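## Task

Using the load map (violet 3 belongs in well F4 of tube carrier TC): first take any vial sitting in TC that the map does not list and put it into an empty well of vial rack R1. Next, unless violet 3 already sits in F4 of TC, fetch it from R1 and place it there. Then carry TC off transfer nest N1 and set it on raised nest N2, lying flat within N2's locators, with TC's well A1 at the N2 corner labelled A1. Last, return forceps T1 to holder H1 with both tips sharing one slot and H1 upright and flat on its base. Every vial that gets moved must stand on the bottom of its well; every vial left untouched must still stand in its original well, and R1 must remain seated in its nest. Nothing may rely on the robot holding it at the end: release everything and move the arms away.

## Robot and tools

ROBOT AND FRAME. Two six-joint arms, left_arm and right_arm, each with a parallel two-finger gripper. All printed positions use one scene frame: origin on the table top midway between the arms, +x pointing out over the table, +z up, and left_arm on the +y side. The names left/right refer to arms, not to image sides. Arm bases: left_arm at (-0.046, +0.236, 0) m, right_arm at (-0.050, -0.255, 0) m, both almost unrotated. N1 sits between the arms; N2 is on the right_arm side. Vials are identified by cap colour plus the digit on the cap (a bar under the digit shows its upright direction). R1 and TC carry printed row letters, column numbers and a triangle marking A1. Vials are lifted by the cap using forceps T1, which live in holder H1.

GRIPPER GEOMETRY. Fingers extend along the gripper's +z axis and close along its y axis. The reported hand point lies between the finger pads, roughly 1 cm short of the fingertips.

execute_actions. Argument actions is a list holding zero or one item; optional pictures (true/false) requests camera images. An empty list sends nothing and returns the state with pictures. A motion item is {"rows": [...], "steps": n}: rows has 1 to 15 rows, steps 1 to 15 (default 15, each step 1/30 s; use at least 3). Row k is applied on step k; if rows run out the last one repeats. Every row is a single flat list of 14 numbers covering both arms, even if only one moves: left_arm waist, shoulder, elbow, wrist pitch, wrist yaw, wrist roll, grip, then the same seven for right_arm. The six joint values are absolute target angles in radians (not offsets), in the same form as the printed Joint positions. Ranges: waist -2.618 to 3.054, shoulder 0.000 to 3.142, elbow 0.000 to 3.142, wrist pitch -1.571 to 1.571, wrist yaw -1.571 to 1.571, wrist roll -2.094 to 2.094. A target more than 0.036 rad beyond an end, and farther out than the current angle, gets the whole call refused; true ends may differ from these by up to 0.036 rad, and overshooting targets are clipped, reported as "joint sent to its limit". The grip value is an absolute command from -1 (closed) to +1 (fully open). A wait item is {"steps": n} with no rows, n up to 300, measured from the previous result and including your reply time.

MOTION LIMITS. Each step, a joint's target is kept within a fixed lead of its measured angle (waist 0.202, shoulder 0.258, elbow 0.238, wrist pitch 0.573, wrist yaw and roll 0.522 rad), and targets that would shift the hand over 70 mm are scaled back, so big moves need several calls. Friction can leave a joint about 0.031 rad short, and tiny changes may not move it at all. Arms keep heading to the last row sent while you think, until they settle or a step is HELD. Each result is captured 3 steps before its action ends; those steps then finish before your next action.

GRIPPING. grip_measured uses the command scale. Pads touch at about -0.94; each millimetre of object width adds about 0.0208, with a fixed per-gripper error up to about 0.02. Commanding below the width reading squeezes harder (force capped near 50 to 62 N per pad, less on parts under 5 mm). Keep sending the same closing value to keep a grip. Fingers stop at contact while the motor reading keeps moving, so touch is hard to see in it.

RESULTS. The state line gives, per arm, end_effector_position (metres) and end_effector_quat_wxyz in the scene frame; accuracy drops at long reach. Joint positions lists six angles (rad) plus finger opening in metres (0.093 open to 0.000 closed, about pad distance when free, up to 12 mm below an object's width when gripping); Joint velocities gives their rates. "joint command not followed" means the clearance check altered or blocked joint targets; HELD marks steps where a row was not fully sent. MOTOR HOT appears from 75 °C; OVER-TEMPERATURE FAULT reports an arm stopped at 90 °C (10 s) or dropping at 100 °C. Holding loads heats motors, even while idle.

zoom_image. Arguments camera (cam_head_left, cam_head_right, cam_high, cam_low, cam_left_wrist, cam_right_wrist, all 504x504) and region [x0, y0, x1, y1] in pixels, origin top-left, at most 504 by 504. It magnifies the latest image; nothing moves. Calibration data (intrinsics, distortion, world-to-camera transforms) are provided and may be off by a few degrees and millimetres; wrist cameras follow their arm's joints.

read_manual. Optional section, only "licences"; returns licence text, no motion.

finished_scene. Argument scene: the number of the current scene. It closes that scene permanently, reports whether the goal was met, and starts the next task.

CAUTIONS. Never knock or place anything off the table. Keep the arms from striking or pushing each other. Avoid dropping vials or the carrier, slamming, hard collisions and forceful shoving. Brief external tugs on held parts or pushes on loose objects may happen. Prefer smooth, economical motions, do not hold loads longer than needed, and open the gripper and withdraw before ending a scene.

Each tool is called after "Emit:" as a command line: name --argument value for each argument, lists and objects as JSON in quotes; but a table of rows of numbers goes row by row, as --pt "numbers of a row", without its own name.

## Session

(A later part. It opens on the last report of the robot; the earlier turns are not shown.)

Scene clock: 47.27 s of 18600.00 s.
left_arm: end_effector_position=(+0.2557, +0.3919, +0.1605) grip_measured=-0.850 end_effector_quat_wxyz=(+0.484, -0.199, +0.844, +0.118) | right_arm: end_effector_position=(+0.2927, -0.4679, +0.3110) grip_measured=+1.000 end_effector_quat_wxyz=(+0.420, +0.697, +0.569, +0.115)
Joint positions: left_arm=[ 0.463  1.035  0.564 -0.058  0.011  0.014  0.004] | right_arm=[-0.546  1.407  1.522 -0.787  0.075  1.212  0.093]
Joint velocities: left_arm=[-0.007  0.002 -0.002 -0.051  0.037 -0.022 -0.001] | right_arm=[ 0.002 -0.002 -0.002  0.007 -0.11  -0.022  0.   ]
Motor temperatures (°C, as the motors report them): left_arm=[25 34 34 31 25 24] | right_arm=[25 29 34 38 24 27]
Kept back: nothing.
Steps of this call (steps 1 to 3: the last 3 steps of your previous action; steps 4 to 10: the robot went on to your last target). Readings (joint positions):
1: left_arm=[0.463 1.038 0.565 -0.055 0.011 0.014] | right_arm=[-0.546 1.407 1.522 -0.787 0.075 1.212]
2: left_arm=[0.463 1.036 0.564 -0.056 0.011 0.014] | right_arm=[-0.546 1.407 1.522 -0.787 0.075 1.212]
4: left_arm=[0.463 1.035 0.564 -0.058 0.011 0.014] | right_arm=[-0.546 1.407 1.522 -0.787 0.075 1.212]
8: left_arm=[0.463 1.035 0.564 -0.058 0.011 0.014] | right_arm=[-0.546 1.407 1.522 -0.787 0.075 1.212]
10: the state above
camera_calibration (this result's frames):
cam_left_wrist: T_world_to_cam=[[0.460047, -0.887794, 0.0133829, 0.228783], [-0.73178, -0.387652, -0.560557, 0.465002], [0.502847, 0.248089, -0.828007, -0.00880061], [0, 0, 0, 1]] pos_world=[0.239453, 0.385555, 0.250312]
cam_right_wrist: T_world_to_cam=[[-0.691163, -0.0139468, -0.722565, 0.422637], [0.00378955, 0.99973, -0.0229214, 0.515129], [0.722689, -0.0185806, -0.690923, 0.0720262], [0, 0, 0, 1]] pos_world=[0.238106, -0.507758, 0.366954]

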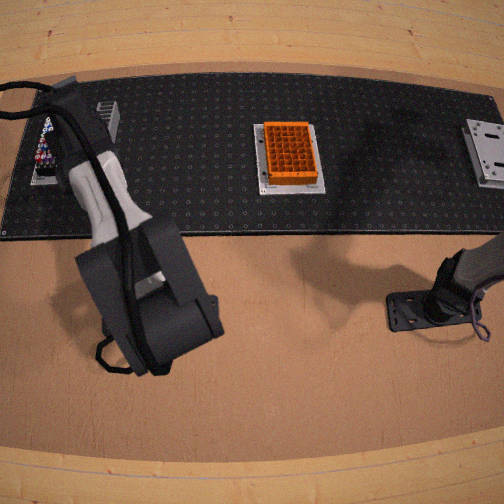

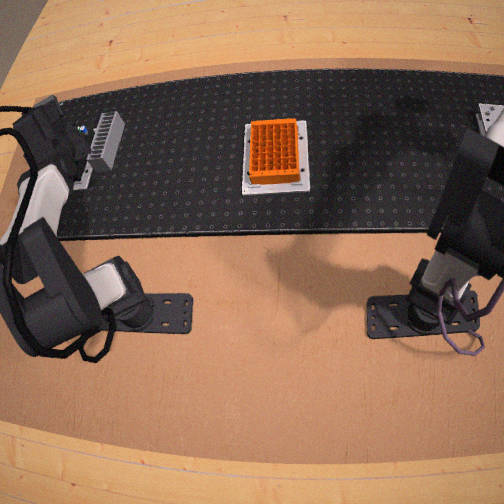

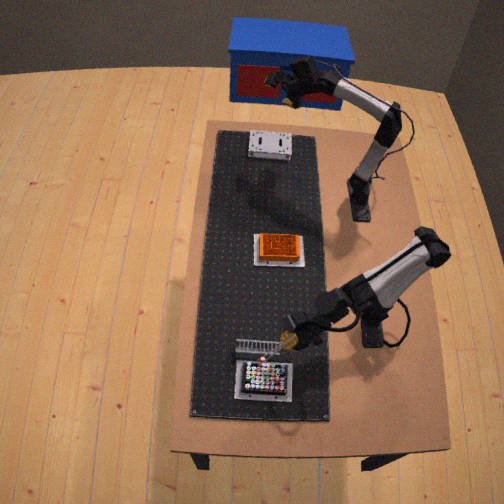

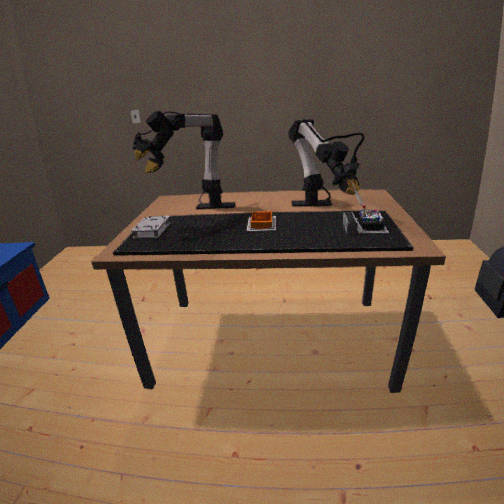

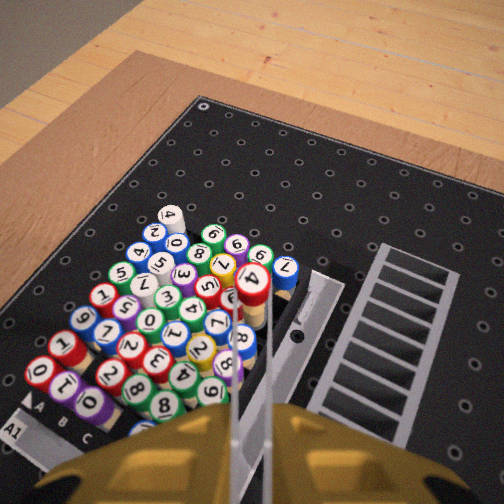

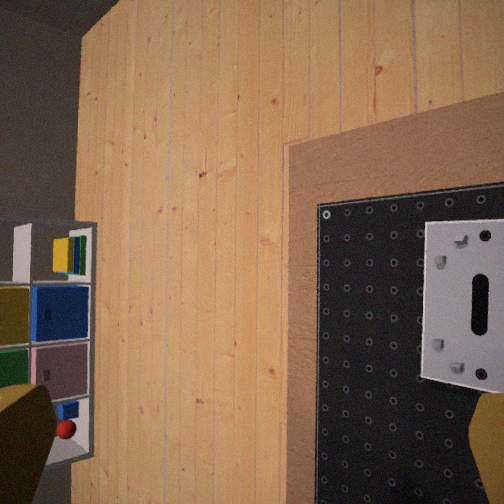

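Emit:
execute_actions --actions '[{"rows":[[0.465,1.06,0.59,-0.09,0.01,0.01,-0.86,-0.546,1.407,1.522,-0.787,0.075,1.212,1],[0.465,1.065,0.598,-0.099,0.01,0.01,-0.86,-0.546,1.407,1.522,-0.787,0.075,1.212,1],[0.465,1.07,0.606,-0.108,0.01,0.01,-0.86,-0.546,1.407,1.522,-0.787,0.075,1.212,1],[0.465,1.075,0.614,-0.117,0.01,0.01,-0.86,-0.546,1.407,1.522,-0.787,0.075,1.212,1],[0.465,1.08,0.622,-0.126,0.01,0.01,-0.86,-0.546,1.407,1.522,-0.787,0.075,1.212,1],[0.465,1.085,0.631,-0.135,0.01,0.01,-0.86,-0.546,1.407,1.522,-0.787,0.075,1.212,1],[0.465,1.09,0.639,-0.144,0.01,0.01,-0.86,-0.546,1.407,1.522,-0.787,0.075,1.212,1],[0.465,1.095,0.648,-0.153,0.01,0.01,-0.86,-0.546,1.407,1.522,-0.787,0.075,1.212,1],[0.465,1.10,0.656,-0.162,0.01,0.01,-0.86,-0.546,1.407,1.522,-0.787,0.075,1.212,1],[0.465,1.105,0.665,-0.171,0.01,0.01,-0.86,-0.546,1.407,1.522,-0.787,0.075,1.212,1],[0.465,1.11,0.673,-0.18,0.01,0.01,-0.86,-0.546,1.407,1.522,-0.787,0.075,1.212,1],[0.465,1.115,0.682,-0.189,0.01,0.01,-0.86,-0.546,1.407,1.522,-0.787,0.075,1.212,1],[0.465,1.12,0.69,-0.198,0.01,0.01,-0.86,-0.546,1.407,1.522,-0.787,0.075,1.212,1],[0.465,1.125,0.699,-0.207,0.01,0.01,-0.86,-0.546,1.407,1.522,-0.787,0.075,1.212,1],[0.465,1.13,0.707,-0.216,0.01,0.01,-0.86,-0.546,1.407,1.522,-0.787,0.075,1.212,1]],"steps":15}]'

Emit:
execute_actions --actions '[{"rows":[[0.465,1.135,0.716,-0.225,0.01,0.01,-0.86,-0.546,1.407,1.522,-0.787,0.075,1.212,1],[0.465,1.14,0.724,-0.234,0.01,0.01,-0.86,-0.546,1.407,1.522,-0.787,0.075,1.212,1],[0.465,1.145,0.733,-0.243,0.01,0.01,-0.86,-0.546,1.407,1.522,-0.787,0.075,1.212,1],[0.465,1.15,0.741,-0.252,0.01,0.01,-0.86,-0.546,1.407,1.522,-0.787,0.075,1.212,1],[0.465,1.155,0.75,-0.261,0.01,0.01,-0.86,-0.546,1.407,1.522,-0.787,0.075,1.212,1],[0.465,1.16,0.758,-0.27,0.01,0.01,-0.86,-0.546,1.407,1.522,-0.787,0.075,1.212,1],[0.465,1.165,0.767,-0.279,0.01,0.01,-0.86,-0.546,1.407,1.522,-0.787,0.075,1.212,1],[0.465,1.17,0.775,-0.288,0.01,0.01,-0.86,-0.546,1.407,1.522,-0.787,0.075,1.212,1],[0.465,1.175,0.784,-0.297,0.01,0.01,-0.86,-0.546,1.407,1.522,-0.787,0.075,1.212,1],[0.465,1.18,0.792,-0.306,0.01,0.01,-0.86,-0.546,1.407,1.522,-0.787,0.075,1.212,1],[0.465,1.185,0.801,-0.315,0.01,0.01,-0.86,-0.546,1.407,1.522,-0.787,0.075,1.212,1],[0.465,1.19,0.81,-0.32,0.01,0.01,-0.86,-0.546,1.407,1.522,-0.787,0.075,1.212,1],[0.465,1.195,0.82,-0.32,0.01,0.01,-0.86,-0.546,1.407,1.522,-0.787,0.075,1.212,1]],"steps":15}]'

Emit:
execute_actions --actions '[{"steps":12}]' --pictures true

Emit:
zoom_image --camera "cam_left_wrist" --region '[170, 250, 330, 410]'

Scene clock: 48.33 s of 18600.00 s.
left_arm: end_effector_position=(+0.2614, +0.3949, +0.1630) grip_measured=-0.850 end_effector_quat_wxyz=(+0.460, -0.202, +0.857, +0.112) | right_arm: end_effector_position=(+0.2927, -0.4679, +0.3110) grip_measured=+1.000 end_effector_quat_wxyz=(+0.420, +0.697, +0.569, +0.115)
Joint positions: left_arm=[ 0.463  1.087  0.645 -0.142  0.011  0.014  0.004] | right_arm=[-0.546  1.407  1.522 -0.787  0.075  1.212  0.093]
Joint velocities: left_arm=[-0.002  0.139  0.252 -0.242 -0.007 -0.007 -0.002] | right_arm=[ 0.002  0.002 -0.007 -0.022 -0.007 -0.051  0.   ]
Motor temperatures (°C, as the motors report them): left_arm=[25 33 34 31 25 24] | right_arm=[25 29 34 38 24 27]
Steps of this call (steps 1 to 15: the robot went on to your last target; steps 16 to 20: nothing new was sent; steps 21 to 32: the first 12 steps of this action). Readings (joint positions):
21: left_arm=[0.463 1.035 0.564 -0.059 0.011 0.014] | right_arm=[-0.546 1.407 1.522 -0.787 0.075 1.212]
22: left_arm=[0.463 1.035 0.566 -0.064 0.011 0.014] | right_arm=[-0.546 1.407 1.522 -0.787 0.075 1.212]
24: left_arm=[0.463 1.044 0.578 -0.077 0.011 0.014] | right_arm=[-0.546 1.407 1.522 -0.787 0.075 1.212]
28: left_arm=[0.463 1.067 0.612 -0.107 0.011 0.014] | right_arm=[-0.546 1.407 1.522 -0.787 0.075 1.212]
32: the state above

Scene clock: 48.83 s of 18600.00 s.
left_arm: end_effector_position=(+0.2688, +0.3988, +0.1678) grip_measured=-0.850 end_effector_quat_wxyz=(+0.424, -0.207, +0.876, +0.103) | right_arm: end_effector_position=(+0.2927, -0.4679, +0.3110) grip_measured=+1.000 end_effector_quat_wxyz=(+0.420, +0.697, +0.569, +0.115)
Joint positions: left_arm=[ 0.463  1.163  0.772 -0.279  0.011  0.014  0.004] | right_arm=[-0.546  1.407  1.522 -0.787  0.075  1.212  0.093]
Joint velocities: left_arm=[-0.017  0.149  0.242 -0.271  0.022 -0.007  0.001] | right_arm=[-0.017 -0.022 -0.007 -0.022 -0.022  0.022  0.   ]
Motor temperatures (°C, as the motors report them): left_arm=[25 33 34 31 25 24] | right_arm=[25 29 34 38 24 27]
Steps of this call (steps 1 to 3: the last 3 steps of your previous action; steps 4 to 15: the first 12 steps of this action). Readings (joint positions):
4: left_arm=[0.463 1.107 0.679 -0.179 0.011 0.014] | right_arm=[-0.546 1.407 1.522 -0.787 0.075 1.212]
5: left_arm=[0.463 1.112 0.687 -0.188 0.011 0.014] | right_arm=[-0.546 1.407 1.522 -0.787 0.075 1.212]
7: left_arm=[0.463 1.122 0.704 -0.206 0.011 0.014] | right_arm=[-0.546 1.407 1.522 -0.787 0.075 1.212]
11: left_arm=[0.463 1.142 0.738 -0.243 0.011 0.014] | right_arm=[-0.546 1.407 1.522 -0.787 0.075 1.212]
15: the state above

Scene clock: 49.23 s of 18600.00 s.
left_arm: end_effector_position=(+0.2696, +0.3992, +0.1686) grip_measured=-0.850 end_effector_quat_wxyz=(+0.415, -0.208, +0.880, +0.100) | right_arm: end_effector_position=(+0.2927, -0.4679, +0.3110) grip_measured=+1.000 end_effector_quat_wxyz=(+0.420, +0.697, +0.569, +0.115)
Joint positions: left_arm=[ 0.463  1.176  0.798 -0.309  0.011  0.014  0.004] | right_arm=[-0.546  1.407  1.522 -0.787  0.075  1.212  0.093]
Joint velocities: left_arm=[-0.012  0.002  0.017 -0.007  0.022 -0.022 -0.001] | right_arm=[ 0.007 -0.017  0.002 -0.022 -0.007 -0.007  0.   ]
Motor temperatures (°C, as the motors report them): left_arm=[25 33 34 31 25 24] | right_arm=[25 29 34 38 24 27]
Kept back: nothing.
Steps of this call (steps 1 to 3: the last 3 steps of your previous action; steps 4 to 12: the robot went on to your last target). Readings (joint positions):
1: left_arm=[0.463 1.168 0.781 -0.287 0.011 0.014] | right_arm=[-0.546 1.407 1.522 -0.787 0.075 1.212]
2: left_arm=[0.463 1.172 0.788 -0.292 0.011 0.014] | right_arm=[-0.546 1.407 1.522 -0.787 0.075 1.212]
4: left_arm=[0.463 1.176 0.796 -0.298 0.011 0.014] | right_arm=[-0.546 1.407 1.522 -0.787 0.075 1.212]
8: left_arm=[0.463 1.176 0.798 -0.306 0.011 0.014] | right_arm=[-0.546 1.407 1.522 -0.787 0.075 1.212]
12: the state above
camera_calibration (this result's frames):
cam_left_wrist: T_world_to_cam=[[0.461975, -0.886782, 0.0139993, 0.227725], [-0.801013, -0.423965, -0.422649, 0.492432], [0.380733, 0.18404, -0.906185, 0.0607827], [0, 0, 0, 1]] pos_world=[0.266099, 0.399531, 0.260018]
cam_right_wrist: T_world_to_cam=[[-0.691163, -0.0139468, -0.722565, 0.422637], [0.00378955, 0.99973, -0.0229214, 0.515129], [0.722689, -0.0185806, -0.690923, 0.0720262], [0, 0, 0, 1]] pos_world=[0.238106, -0.507758, 0.366954]

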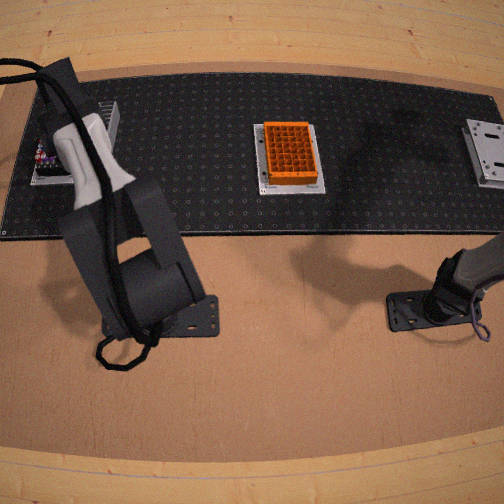

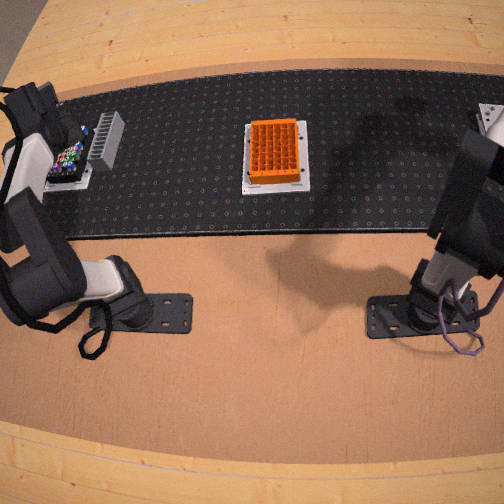

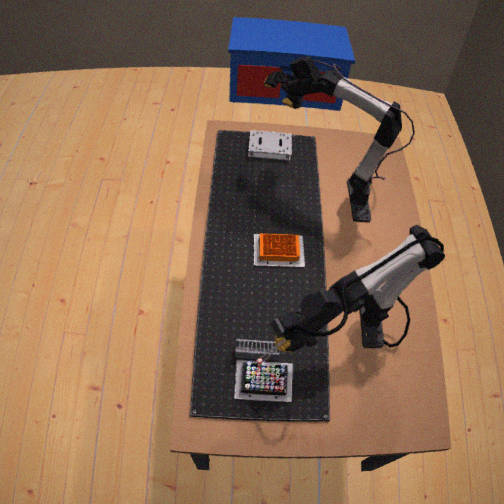

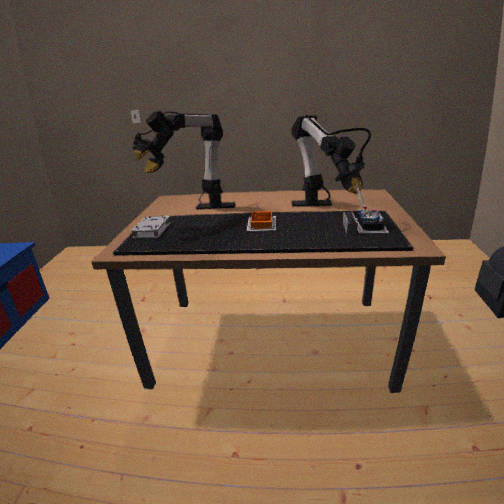

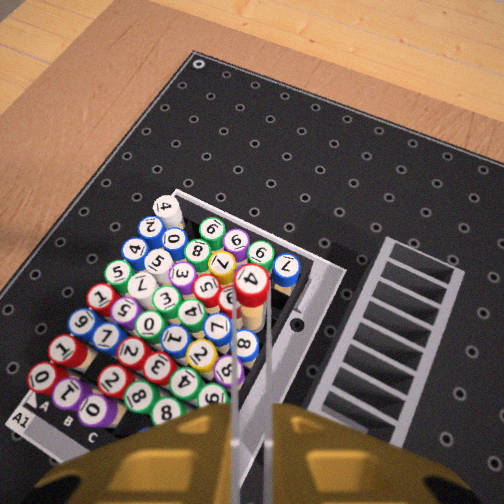

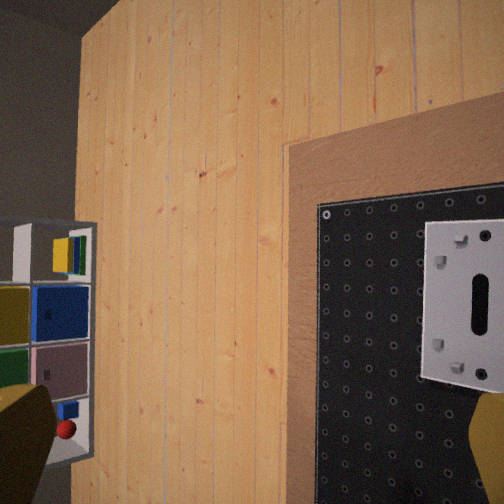

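Region (170, 250, 330, 410) of cam_left_wrist's 504x504 image, scaled by 3.150, with more detail than that image has.

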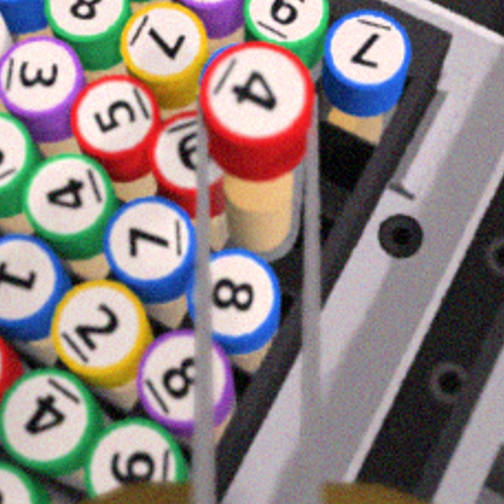

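Emit:
execute_actions --actions '[{"rows":[[0.437,1.18,0.785,-0.285,0.01,0.01,-0.86,-0.546,1.407,1.522,-0.787,0.075,1.212,1],[0.437,1.18,0.78,-0.28,0.01,0.01,-0.86,-0.546,1.407,1.522,-0.787,0.075,1.212,1],[0.456,1.18,0.775,-0.275,0.01,0.01,-0.86,-0.546,1.407,1.522,-0.787,0.075,1.212,1],[0.456,1.18,0.77,-0.27,0.01,0.01,-0.86,-0.546,1.407,1.522,-0.787,0.075,1.212,1],[0.456,1.18,0.765,-0.266,0.01,0.01,-0.86,-0.546,1.407,1.522,-0.787,0.075,1.212,1],[0.456,1.18,0.76,-0.263,0.01,0.01,-0.86,-0.546,1.407,1.522,-0.787,0.075,1.212,1],[0.456,1.18,0.756,-0.262,0.01,0.01,-0.86,-0.546,1.407,1.522,-0.787,0.075,1.212,1]],"steps":15}]' --pictures true

Emit:
zoom_image --camera "cam_left_wrist" --region '[170, 250, 330, 410]'

Scene clock: 49.87 s of 18600.00 s.
left_arm: end_effector_position=(+0.2685, +0.3959, +0.1596) grip_measured=-0.850 end_effector_quat_wxyz=(+0.412, -0.205, +0.882, +0.098) | right_arm: end_effector_position=(+0.2927, -0.4679, +0.3110) grip_measured=+1.000 end_effector_quat_wxyz=(+0.420, +0.697, +0.569, +0.115)
Joint positions: left_arm=[ 0.456  1.176  0.769 -0.288  0.012  0.014  0.004] | right_arm=[-0.546  1.407  1.522 -0.787  0.075  1.212  0.093]
Joint velocities: left_arm=[-0.002 -0.012 -0.012  0.037 -0.037  0.066  0.   ] | right_arm=[-0.012 -0.007  0.002 -0.066 -0.037  0.051  0.   ]
Motor temperatures (°C, as the motors report them): left_arm=[25 33 34 31 25 24] | right_arm=[25 29 34 38 24 27]
Steps of this call (steps 1 to 7: the robot went on to your last target; steps 8 to 19: the first 12 steps of this action). Readings (joint positions):
8: left_arm=[0.461 1.176 0.798 -0.309 0.011 0.014] | right_arm=[-0.546 1.407 1.522 -0.787 0.075 1.212]
9: left_arm=[0.458 1.176 0.798 -0.309 0.011 0.014] | right_arm=[-0.546 1.407 1.522 -0.787 0.075 1.212]
11: left_arm=[0.456 1.176 0.793 -0.303 0.012 0.014] | right_arm=[-0.546 1.407 1.522 -0.787 0.075 1.212]
15: left_arm=[0.456 1.176 0.774 -0.293 0.012 0.014] | right_arm=[-0.546 1.407 1.522 -0.787 0.075 1.212]
19: the state above
camera_calibration (this result's frames):
cam_left_wrist: T_world_to_cam=[[0.456016, -0.889849, 0.0148052, 0.22811], [-0.807005, -0.420461, -0.414675, 0.485314], [0.375223, 0.17715, -0.909849, 0.0584823], [0, 0, 0, 1]] pos_world=[0.265685, 0.396679, 0.25108]
cam_right_wrist: T_world_to_cam=[[-0.691163, -0.0139468, -0.722565, 0.422637], [0.00378955, 0.99973, -0.0229214, 0.515129], [0.722689, -0.0185806, -0.690923, 0.0720262], [0, 0, 0, 1]] pos_world=[0.238106, -0.507758, 0.366954]

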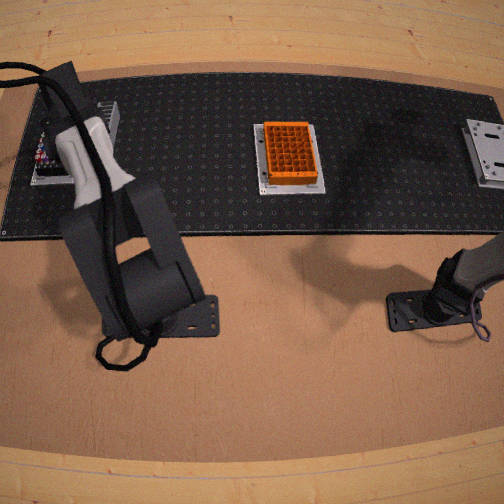

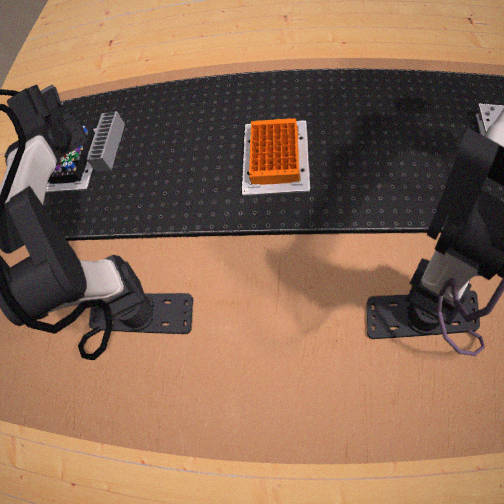

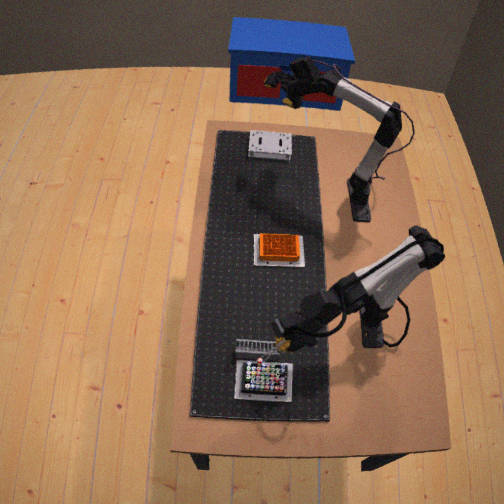

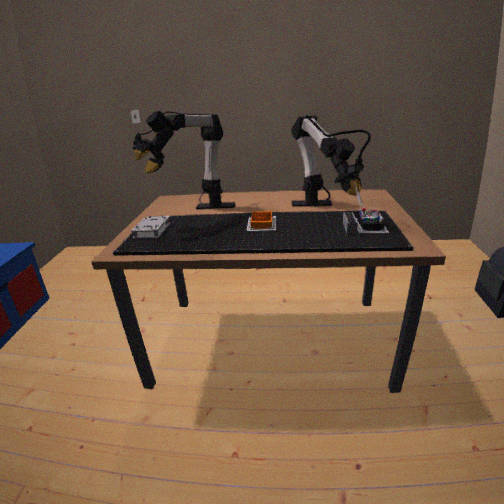

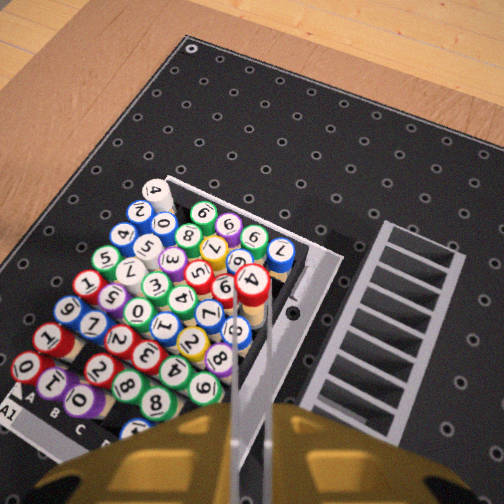

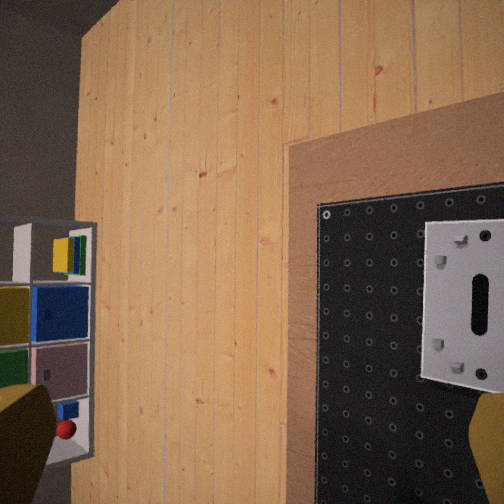

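Region (170, 250, 330, 410) of cam_left_wrist's 504x504 image, scaled by 3.150, with more detail than that image has.

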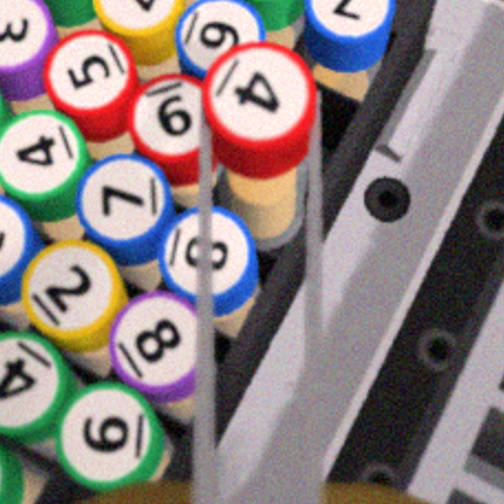

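Emit:
execute_actions --actions '[{"rows":[[0.456,1.18,0.756,-0.25,0.01,0.01,-0.86,-0.546,1.407,1.522,-0.787,0.075,1.212,1],[0.456,1.18,0.754,-0.245,0.01,0.01,-0.86,-0.546,1.407,1.522,-0.787,0.075,1.212,1],[0.456,1.18,0.75,-0.24,0.01,0.01,-0.86,-0.546,1.407,1.522,-0.787,0.075,1.212,1],[0.456,1.18,0.746,-0.235,0.01,0.01,-0.86,-0.546,1.407,1.522,-0.787,0.075,1.212,1],[0.456,1.18,0.742,-0.23,0.01,0.01,-0.86,-0.546,1.407,1.522,-0.787,0.075,1.212,1],[0.456,1.18,0.738,-0.225,0.01,0.01,-0.86,-0.546,1.407,1.522,-0.787,0.075,1.212,1],[0.456,1.18,0.734,-0.22,0.01,0.01,-0.86,-0.546,1.407,1.522,-0.787,0.075,1.212,1],[0.456,1.18,0.73,-0.22,0.01,0.01,-0.86,-0.546,1.407,1.522,-0.787,0.075,1.212,1],[0.456,1.18,0.726,-0.22,0.01,0.01,-0.86,-0.546,1.407,1.522,-0.787,0.075,1.212,1]],"steps":15}]' --pictures true

Emit:
zoom_image --camera "cam_left_wrist" --region '[170, 250, 330, 410]'

Scene clock: 50.47 s of 18600.00 s.
left_arm: end_effector_position=(+0.2696, +0.3964, +0.1559) grip_measured=-0.850 end_effector_quat_wxyz=(+0.419, -0.205, +0.879, +0.099) | right_arm: end_effector_position=(+0.2927, -0.4679, +0.3110) grip_measured=+1.000 end_effector_quat_wxyz=(+0.420, +0.697, +0.569, +0.115)
Joint positions: left_arm=[ 0.456  1.176  0.741 -0.246  0.012  0.014  0.004] | right_arm=[-0.546  1.407  1.522 -0.787  0.075  1.212  0.093]
Joint velocities: left_arm=[-0.007 -0.002 -0.007  0.037  0.051 -0.022 -0.002] | right_arm=[ 0.002 -0.022  0.002  0.022 -0.007  0.081  0.   ]
Motor temperatures (°C, as the motors report them): left_arm=[25 33 34 31 25 24] | right_arm=[25 29 34 38 24 27]
Steps of this call (steps 1 to 3: the last 3 steps of your previous action; steps 4 to 6: the robot went on to your last target; steps 7 to 18: the first 12 steps of this action). Readings (joint positions):
7: left_arm=[0.456 1.176 0.769 -0.285 0.012 0.014] | right_arm=[-0.546 1.407 1.522 -0.787 0.075 1.212]
8: left_arm=[0.456 1.176 0.769 -0.283 0.012 0.014] | right_arm=[-0.546 1.407 1.522 -0.787 0.075 1.212]
10: left_arm=[0.456 1.176 0.767 -0.276 0.012 0.014] | right_arm=[-0.546 1.407 1.522 -0.787 0.075 1.212]
14: left_arm=[0.456 1.176 0.751 -0.258 0.012 0.014] | right_arm=[-0.546 1.407 1.522 -0.787 0.075 1.212]
18: the state above
camera_calibration (this result's frames):
cam_left_wrist: T_world_to_cam=[[0.45581, -0.889955, 0.0147564, 0.228275], [-0.801144, -0.417435, -0.428856, 0.484243], [0.387822, 0.183655, -0.903253, 0.0475409], [0, 0, 0, 1]] pos_world=[0.265461, 0.396563, 0.247243]
cam_right_wrist: T_world_to_cam=[[-0.691163, -0.0139468, -0.722565, 0.422637], [0.00378955, 0.99973, -0.0229214, 0.515129], [0.722689, -0.0185806, -0.690923, 0.0720262], [0, 0, 0, 1]] pos_world=[0.238106, -0.507758, 0.366954]

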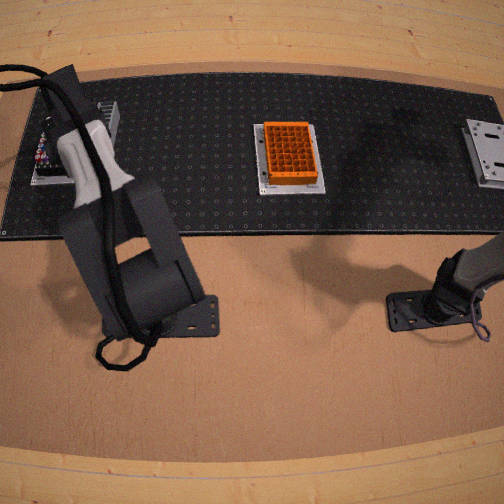

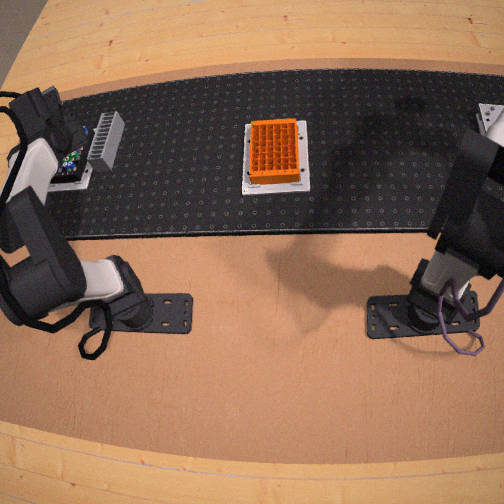

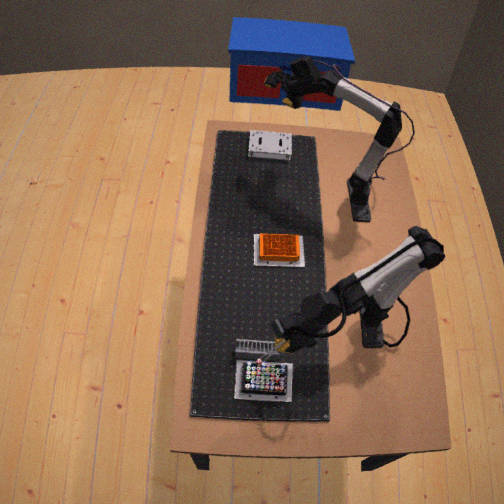

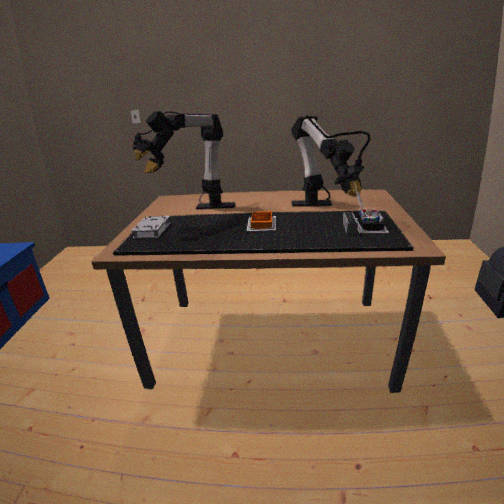

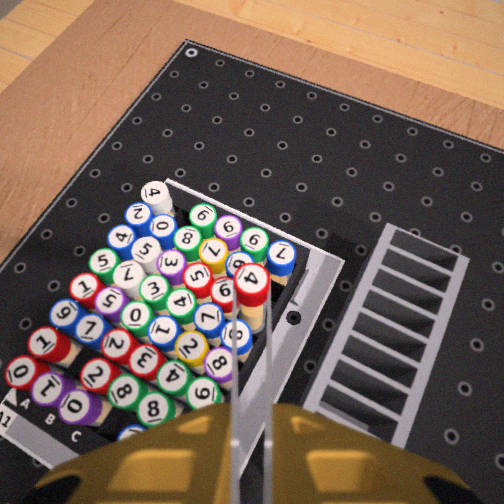

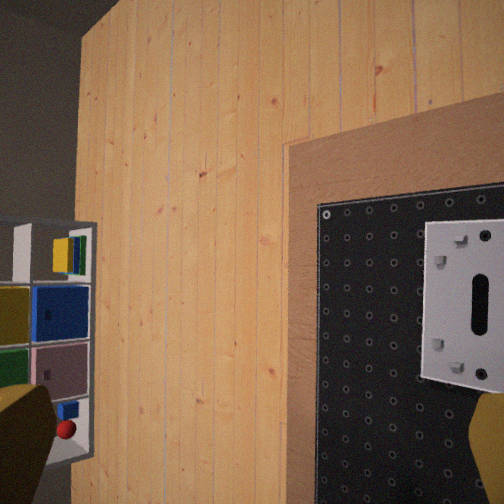

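Region (170, 250, 330, 410) of cam_left_wrist's 504x504 image, scaled by 3.150, with more detail than that image has.

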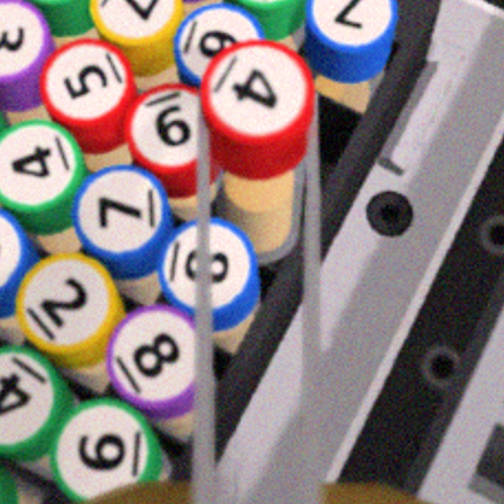

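Emit:
execute_actions --actions '[{"rows":[[0.456,1.18,0.724,-0.217,0.01,0.01,-0.86,-0.546,1.407,1.522,-0.787,0.075,1.212,1],[0.456,1.18,0.72,-0.214,0.01,0.01,-0.86,-0.546,1.407,1.522,-0.787,0.075,1.212,1],[0.456,1.18,0.716,-0.211,0.01,0.01,-0.86,-0.546,1.407,1.522,-0.787,0.075,1.212,1],[0.456,1.18,0.712,-0.208,0.01,0.01,-0.86,-0.546,1.407,1.522,-0.787,0.075,1.212,1],[0.456,1.18,0.708,-0.205,0.01,0.01,-0.86,-0.546,1.407,1.522,-0.787,0.075,1.212,1],[0.456,1.18,0.704,-0.202,0.01,0.01,-0.86,-0.546,1.407,1.522,-0.787,0.075,1.212,1],[0.456,1.18,0.7,-0.199,0.01,0.01,-0.86,-0.546,1.407,1.522,-0.787,0.075,1.212,1]],"steps":14}]' --pictures true

Emit:
zoom_image --camera "cam_left_wrist" --region '[170, 250, 330, 410]'

Scene clock: 51.03 s of 18600.00 s.
left_arm: end_effector_position=(+0.2706, +0.3970, +0.1534) grip_measured=-0.850 end_effector_quat_wxyz=(+0.426, -0.204, +0.876, +0.101) | right_arm: end_effector_position=(+0.2927, -0.4679, +0.3110) grip_measured=+1.000 end_effector_quat_wxyz=(+0.420, +0.697, +0.569, +0.115)
Joint positions: left_arm=[ 0.456  1.176  0.719 -0.208  0.012  0.014  0.004] | right_arm=[-0.546  1.407  1.522 -0.787  0.075  1.212  0.093]
Joint velocities: left_arm=[-0.002 -0.002 -0.002 -0.007  0.022  0.095 -0.   ] | right_arm=[ 0.007 -0.007 -0.007 -0.037 -0.022 -0.007  0.   ]
Motor temperatures (°C, as the motors report them): left_arm=[25 33 34 31 25 24] | right_arm=[25 29 34 38 24 27]
Steps of this call (steps 1 to 3: the last 3 steps of your previous action; steps 4 to 6: the robot went on to your last target; steps 7 to 17: the first 11 steps of this action). Readings (joint positions):
7: left_arm=[0.456 1.176 0.741 -0.243 0.012 0.014] | right_arm=[-0.546 1.407 1.522 -0.787 0.075 1.212]
8: left_arm=[0.456 1.176 0.741 -0.243 0.012 0.014] | right_arm=[-0.546 1.407 1.522 -0.787 0.075 1.212]
10: left_arm=[0.456 1.176 0.735 -0.236 0.012 0.014] | right_arm=[-0.546 1.407 1.522 -0.787 0.075 1.212]
14: left_arm=[0.456 1.176 0.723 -0.216 0.012 0.014] | right_arm=[-0.546 1.407 1.522 -0.787 0.075 1.212]
17: the state above
camera_calibration (this result's frames):
cam_left_wrist: T_world_to_cam=[[0.455606, -0.89006, 0.014704, 0.228421], [-0.795086, -0.414307, -0.442932, 0.483553], [0.400328, 0.190111, -0.896435, 0.0377672], [0, 0, 0, 1]] pos_world=[0.265277, 0.396468, 0.244678]
cam_right_wrist: T_world_to_cam=[[-0.691163, -0.0139468, -0.722565, 0.422637], [0.00378955, 0.99973, -0.0229214, 0.515129], [0.722689, -0.0185806, -0.690923, 0.0720262], [0, 0, 0, 1]] pos_world=[0.238106, -0.507758, 0.366954]

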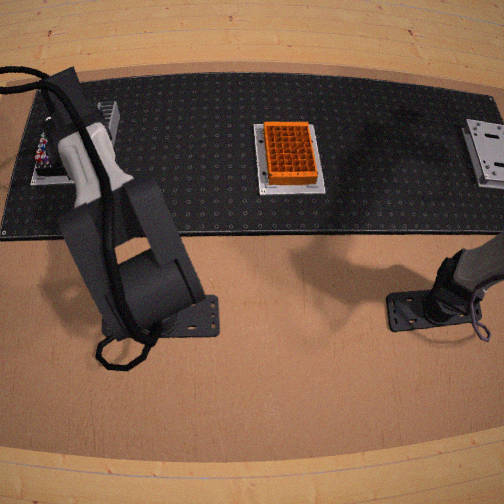

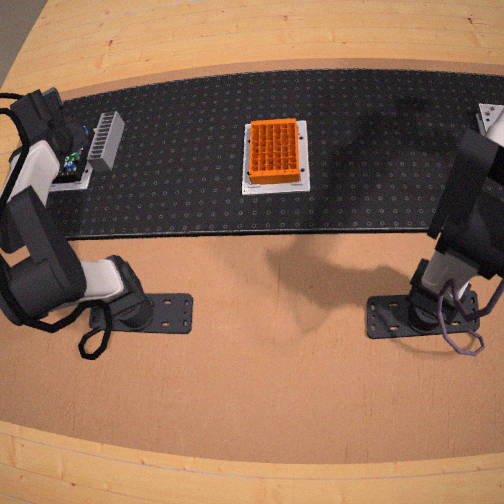

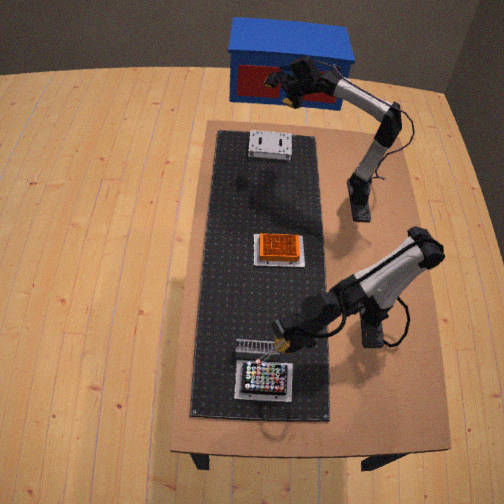

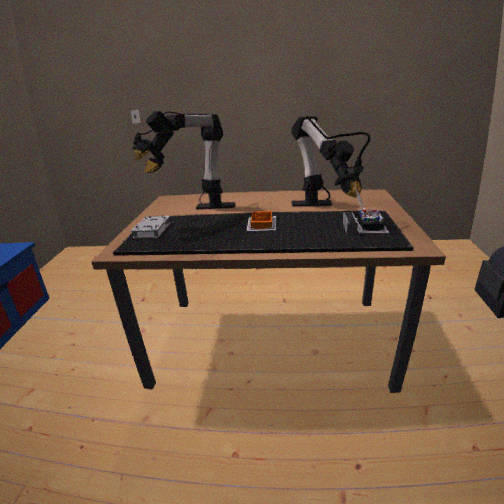

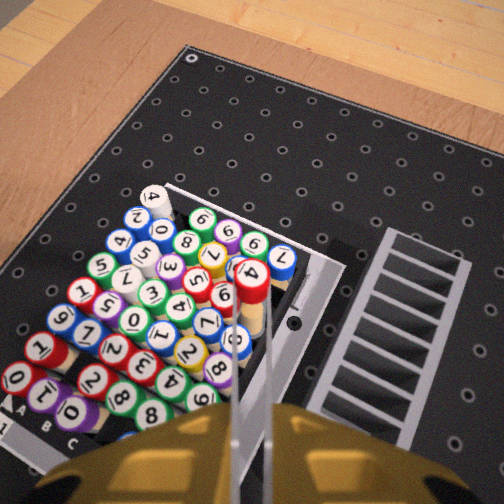

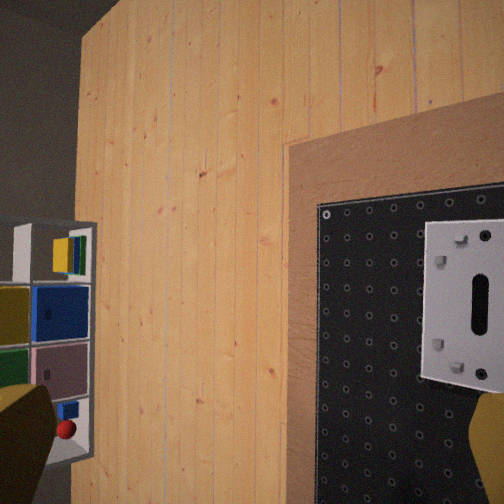

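Region (170, 250, 330, 410) of cam_left_wrist's 504x504 image, scaled by 3.150, with more detail than that image has.

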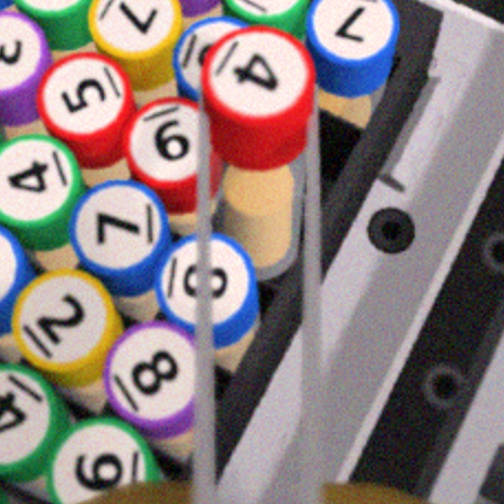

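Emit:
execute_actions --actions '[{"rows":[[0.456,1.15,0.745,-0.225,0.01,0.01,-0.86,-0.546,1.407,1.522,-0.787,0.075,1.212,1],[0.456,1.145,0.748,-0.23,0.01,0.01,-0.86,-0.546,1.407,1.522,-0.787,0.075,1.212,1],[0.456,1.14,0.75,-0.236,0.01,0.01,-0.86,-0.546,1.407,1.522,-0.787,0.075,1.212,1],[0.456,1.135,0.75,-0.243,0.01,0.01,-0.86,-0.546,1.407,1.522,-0.787,0.075,1.212,1],[0.478,1.135,0.75,-0.25,0.01,0.01,-0.86,-0.546,1.407,1.522,-0.787,0.075,1.212,1],[0.478,1.135,0.75,-0.252,0.01,0.01,-0.86,-0.546,1.407,1.522,-0.787,0.075,1.212,1],[0.461,1.135,0.75,-0.252,0.01,0.01,-0.86,-0.546,1.407,1.522,-0.787,0.075,1.212,1]],"steps":15}]' --pictures true

Emit:
zoom_image --camera "cam_left_wrist" --region '[170, 250, 330, 410]'

Scene clock: 51.63 s of 18600.00 s.
left_arm: end_effector_position=(+0.2676, +0.3969, +0.1586) grip_measured=-0.850 end_effector_quat_wxyz=(+0.426, -0.205, +0.875, +0.102) | right_arm: end_effector_position=(+0.2927, -0.4679, +0.3110) grip_measured=+1.000 end_effector_quat_wxyz=(+0.420, +0.697, +0.569, +0.115)
Joint positions: left_arm=[ 0.46   1.158  0.728 -0.233  0.012  0.014  0.004] | right_arm=[-0.546  1.407  1.522 -0.787  0.075  1.212  0.093]
Joint velocities: left_arm=[-0.012 -0.012  0.002  0.022 -0.066 -0.037  0.   ] | right_arm=[ 0.012 -0.007 -0.012  0.037  0.007 -0.022  0.   ]
Motor temperatures (°C, as the motors report them): left_arm=[25 33 34 31 25 24] | right_arm=[25 29 34 38 24 27]
Steps of this call (steps 1 to 3: the last 3 steps of your previous action; steps 4 to 6: the robot went on to your last target; steps 7 to 18: the first 12 steps of this action). Readings (joint positions):
7: left_arm=[0.456 1.176 0.719 -0.205 0.012 0.014] | right_arm=[-0.546 1.407 1.522 -0.787 0.075 1.212]
8: left_arm=[0.456 1.176 0.722 -0.207 0.012 0.014] | right_arm=[-0.546 1.407 1.522 -0.787 0.075 1.212]
10: left_arm=[0.456 1.171 0.725 -0.214 0.012 0.014] | right_arm=[-0.546 1.407 1.522 -0.787 0.075 1.212]
14: left_arm=[0.460 1.159 0.728 -0.229 0.012 0.014] | right_arm=[-0.546 1.407 1.522 -0.787 0.075 1.212]
18: the state above
camera_calibration (this result's frames):
cam_left_wrist: T_world_to_cam=[[0.458973, -0.888329, 0.0146973, 0.228094], [-0.792749, -0.416946, -0.444641, 0.484146], [0.401115, 0.192427, -0.895588, 0.0423704], [0, 0, 0, 1]] pos_world=[0.262122, 0.396333, 0.249865]
cam_right_wrist: T_world_to_cam=[[-0.691163, -0.0139468, -0.722565, 0.422637], [0.00378955, 0.99973, -0.0229214, 0.515129], [0.722689, -0.0185806, -0.690923, 0.0720262], [0, 0, 0, 1]] pos_world=[0.238106, -0.507758, 0.366954]

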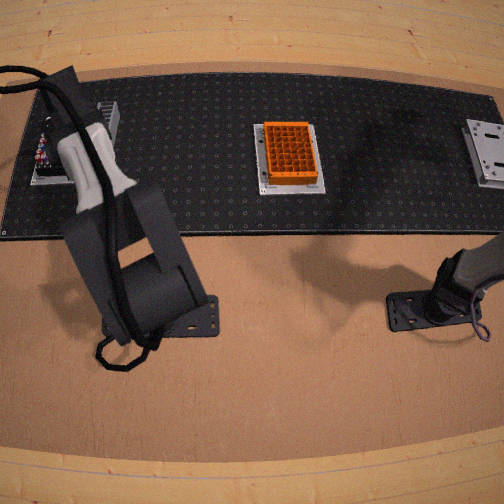

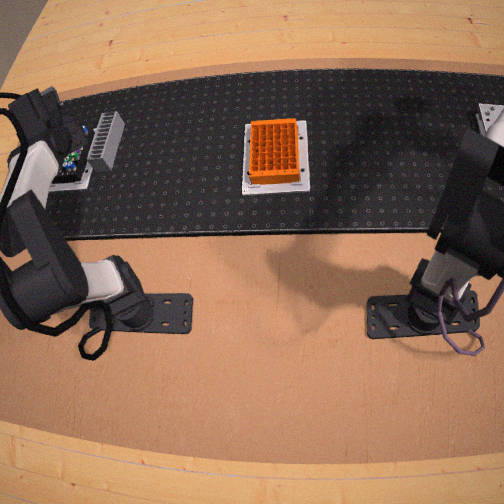

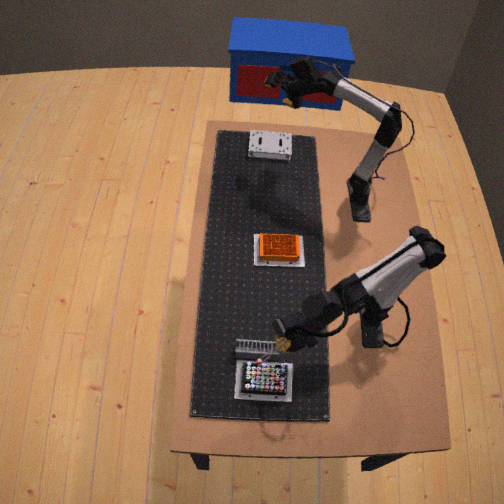

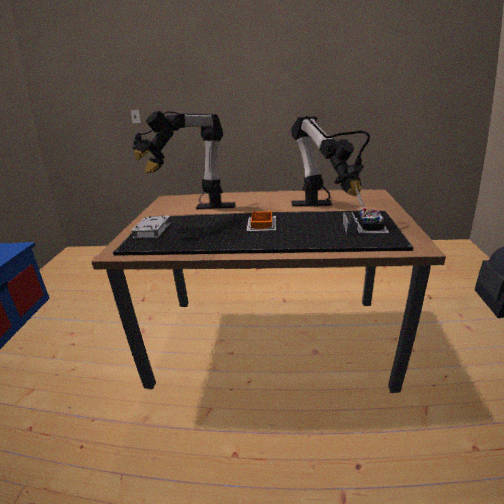

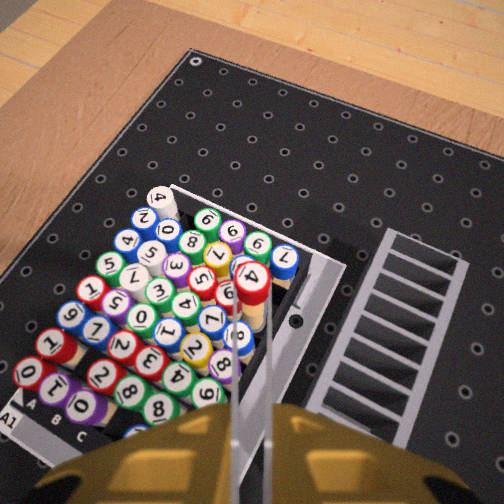

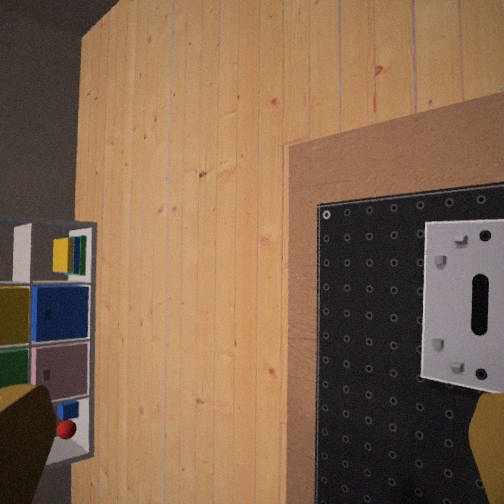

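Region (170, 250, 330, 410) of cam_left_wrist's 504x504 image, scaled by 3.150, with more detail than that image has.

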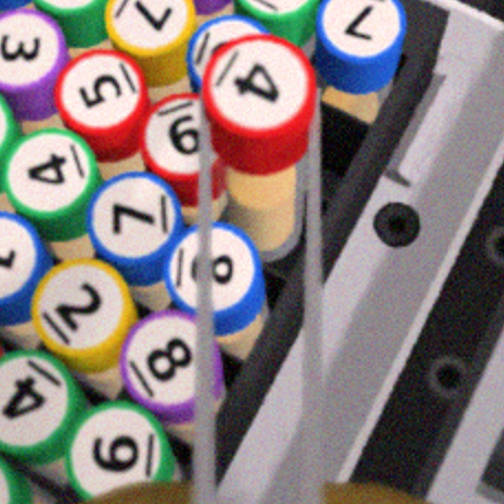

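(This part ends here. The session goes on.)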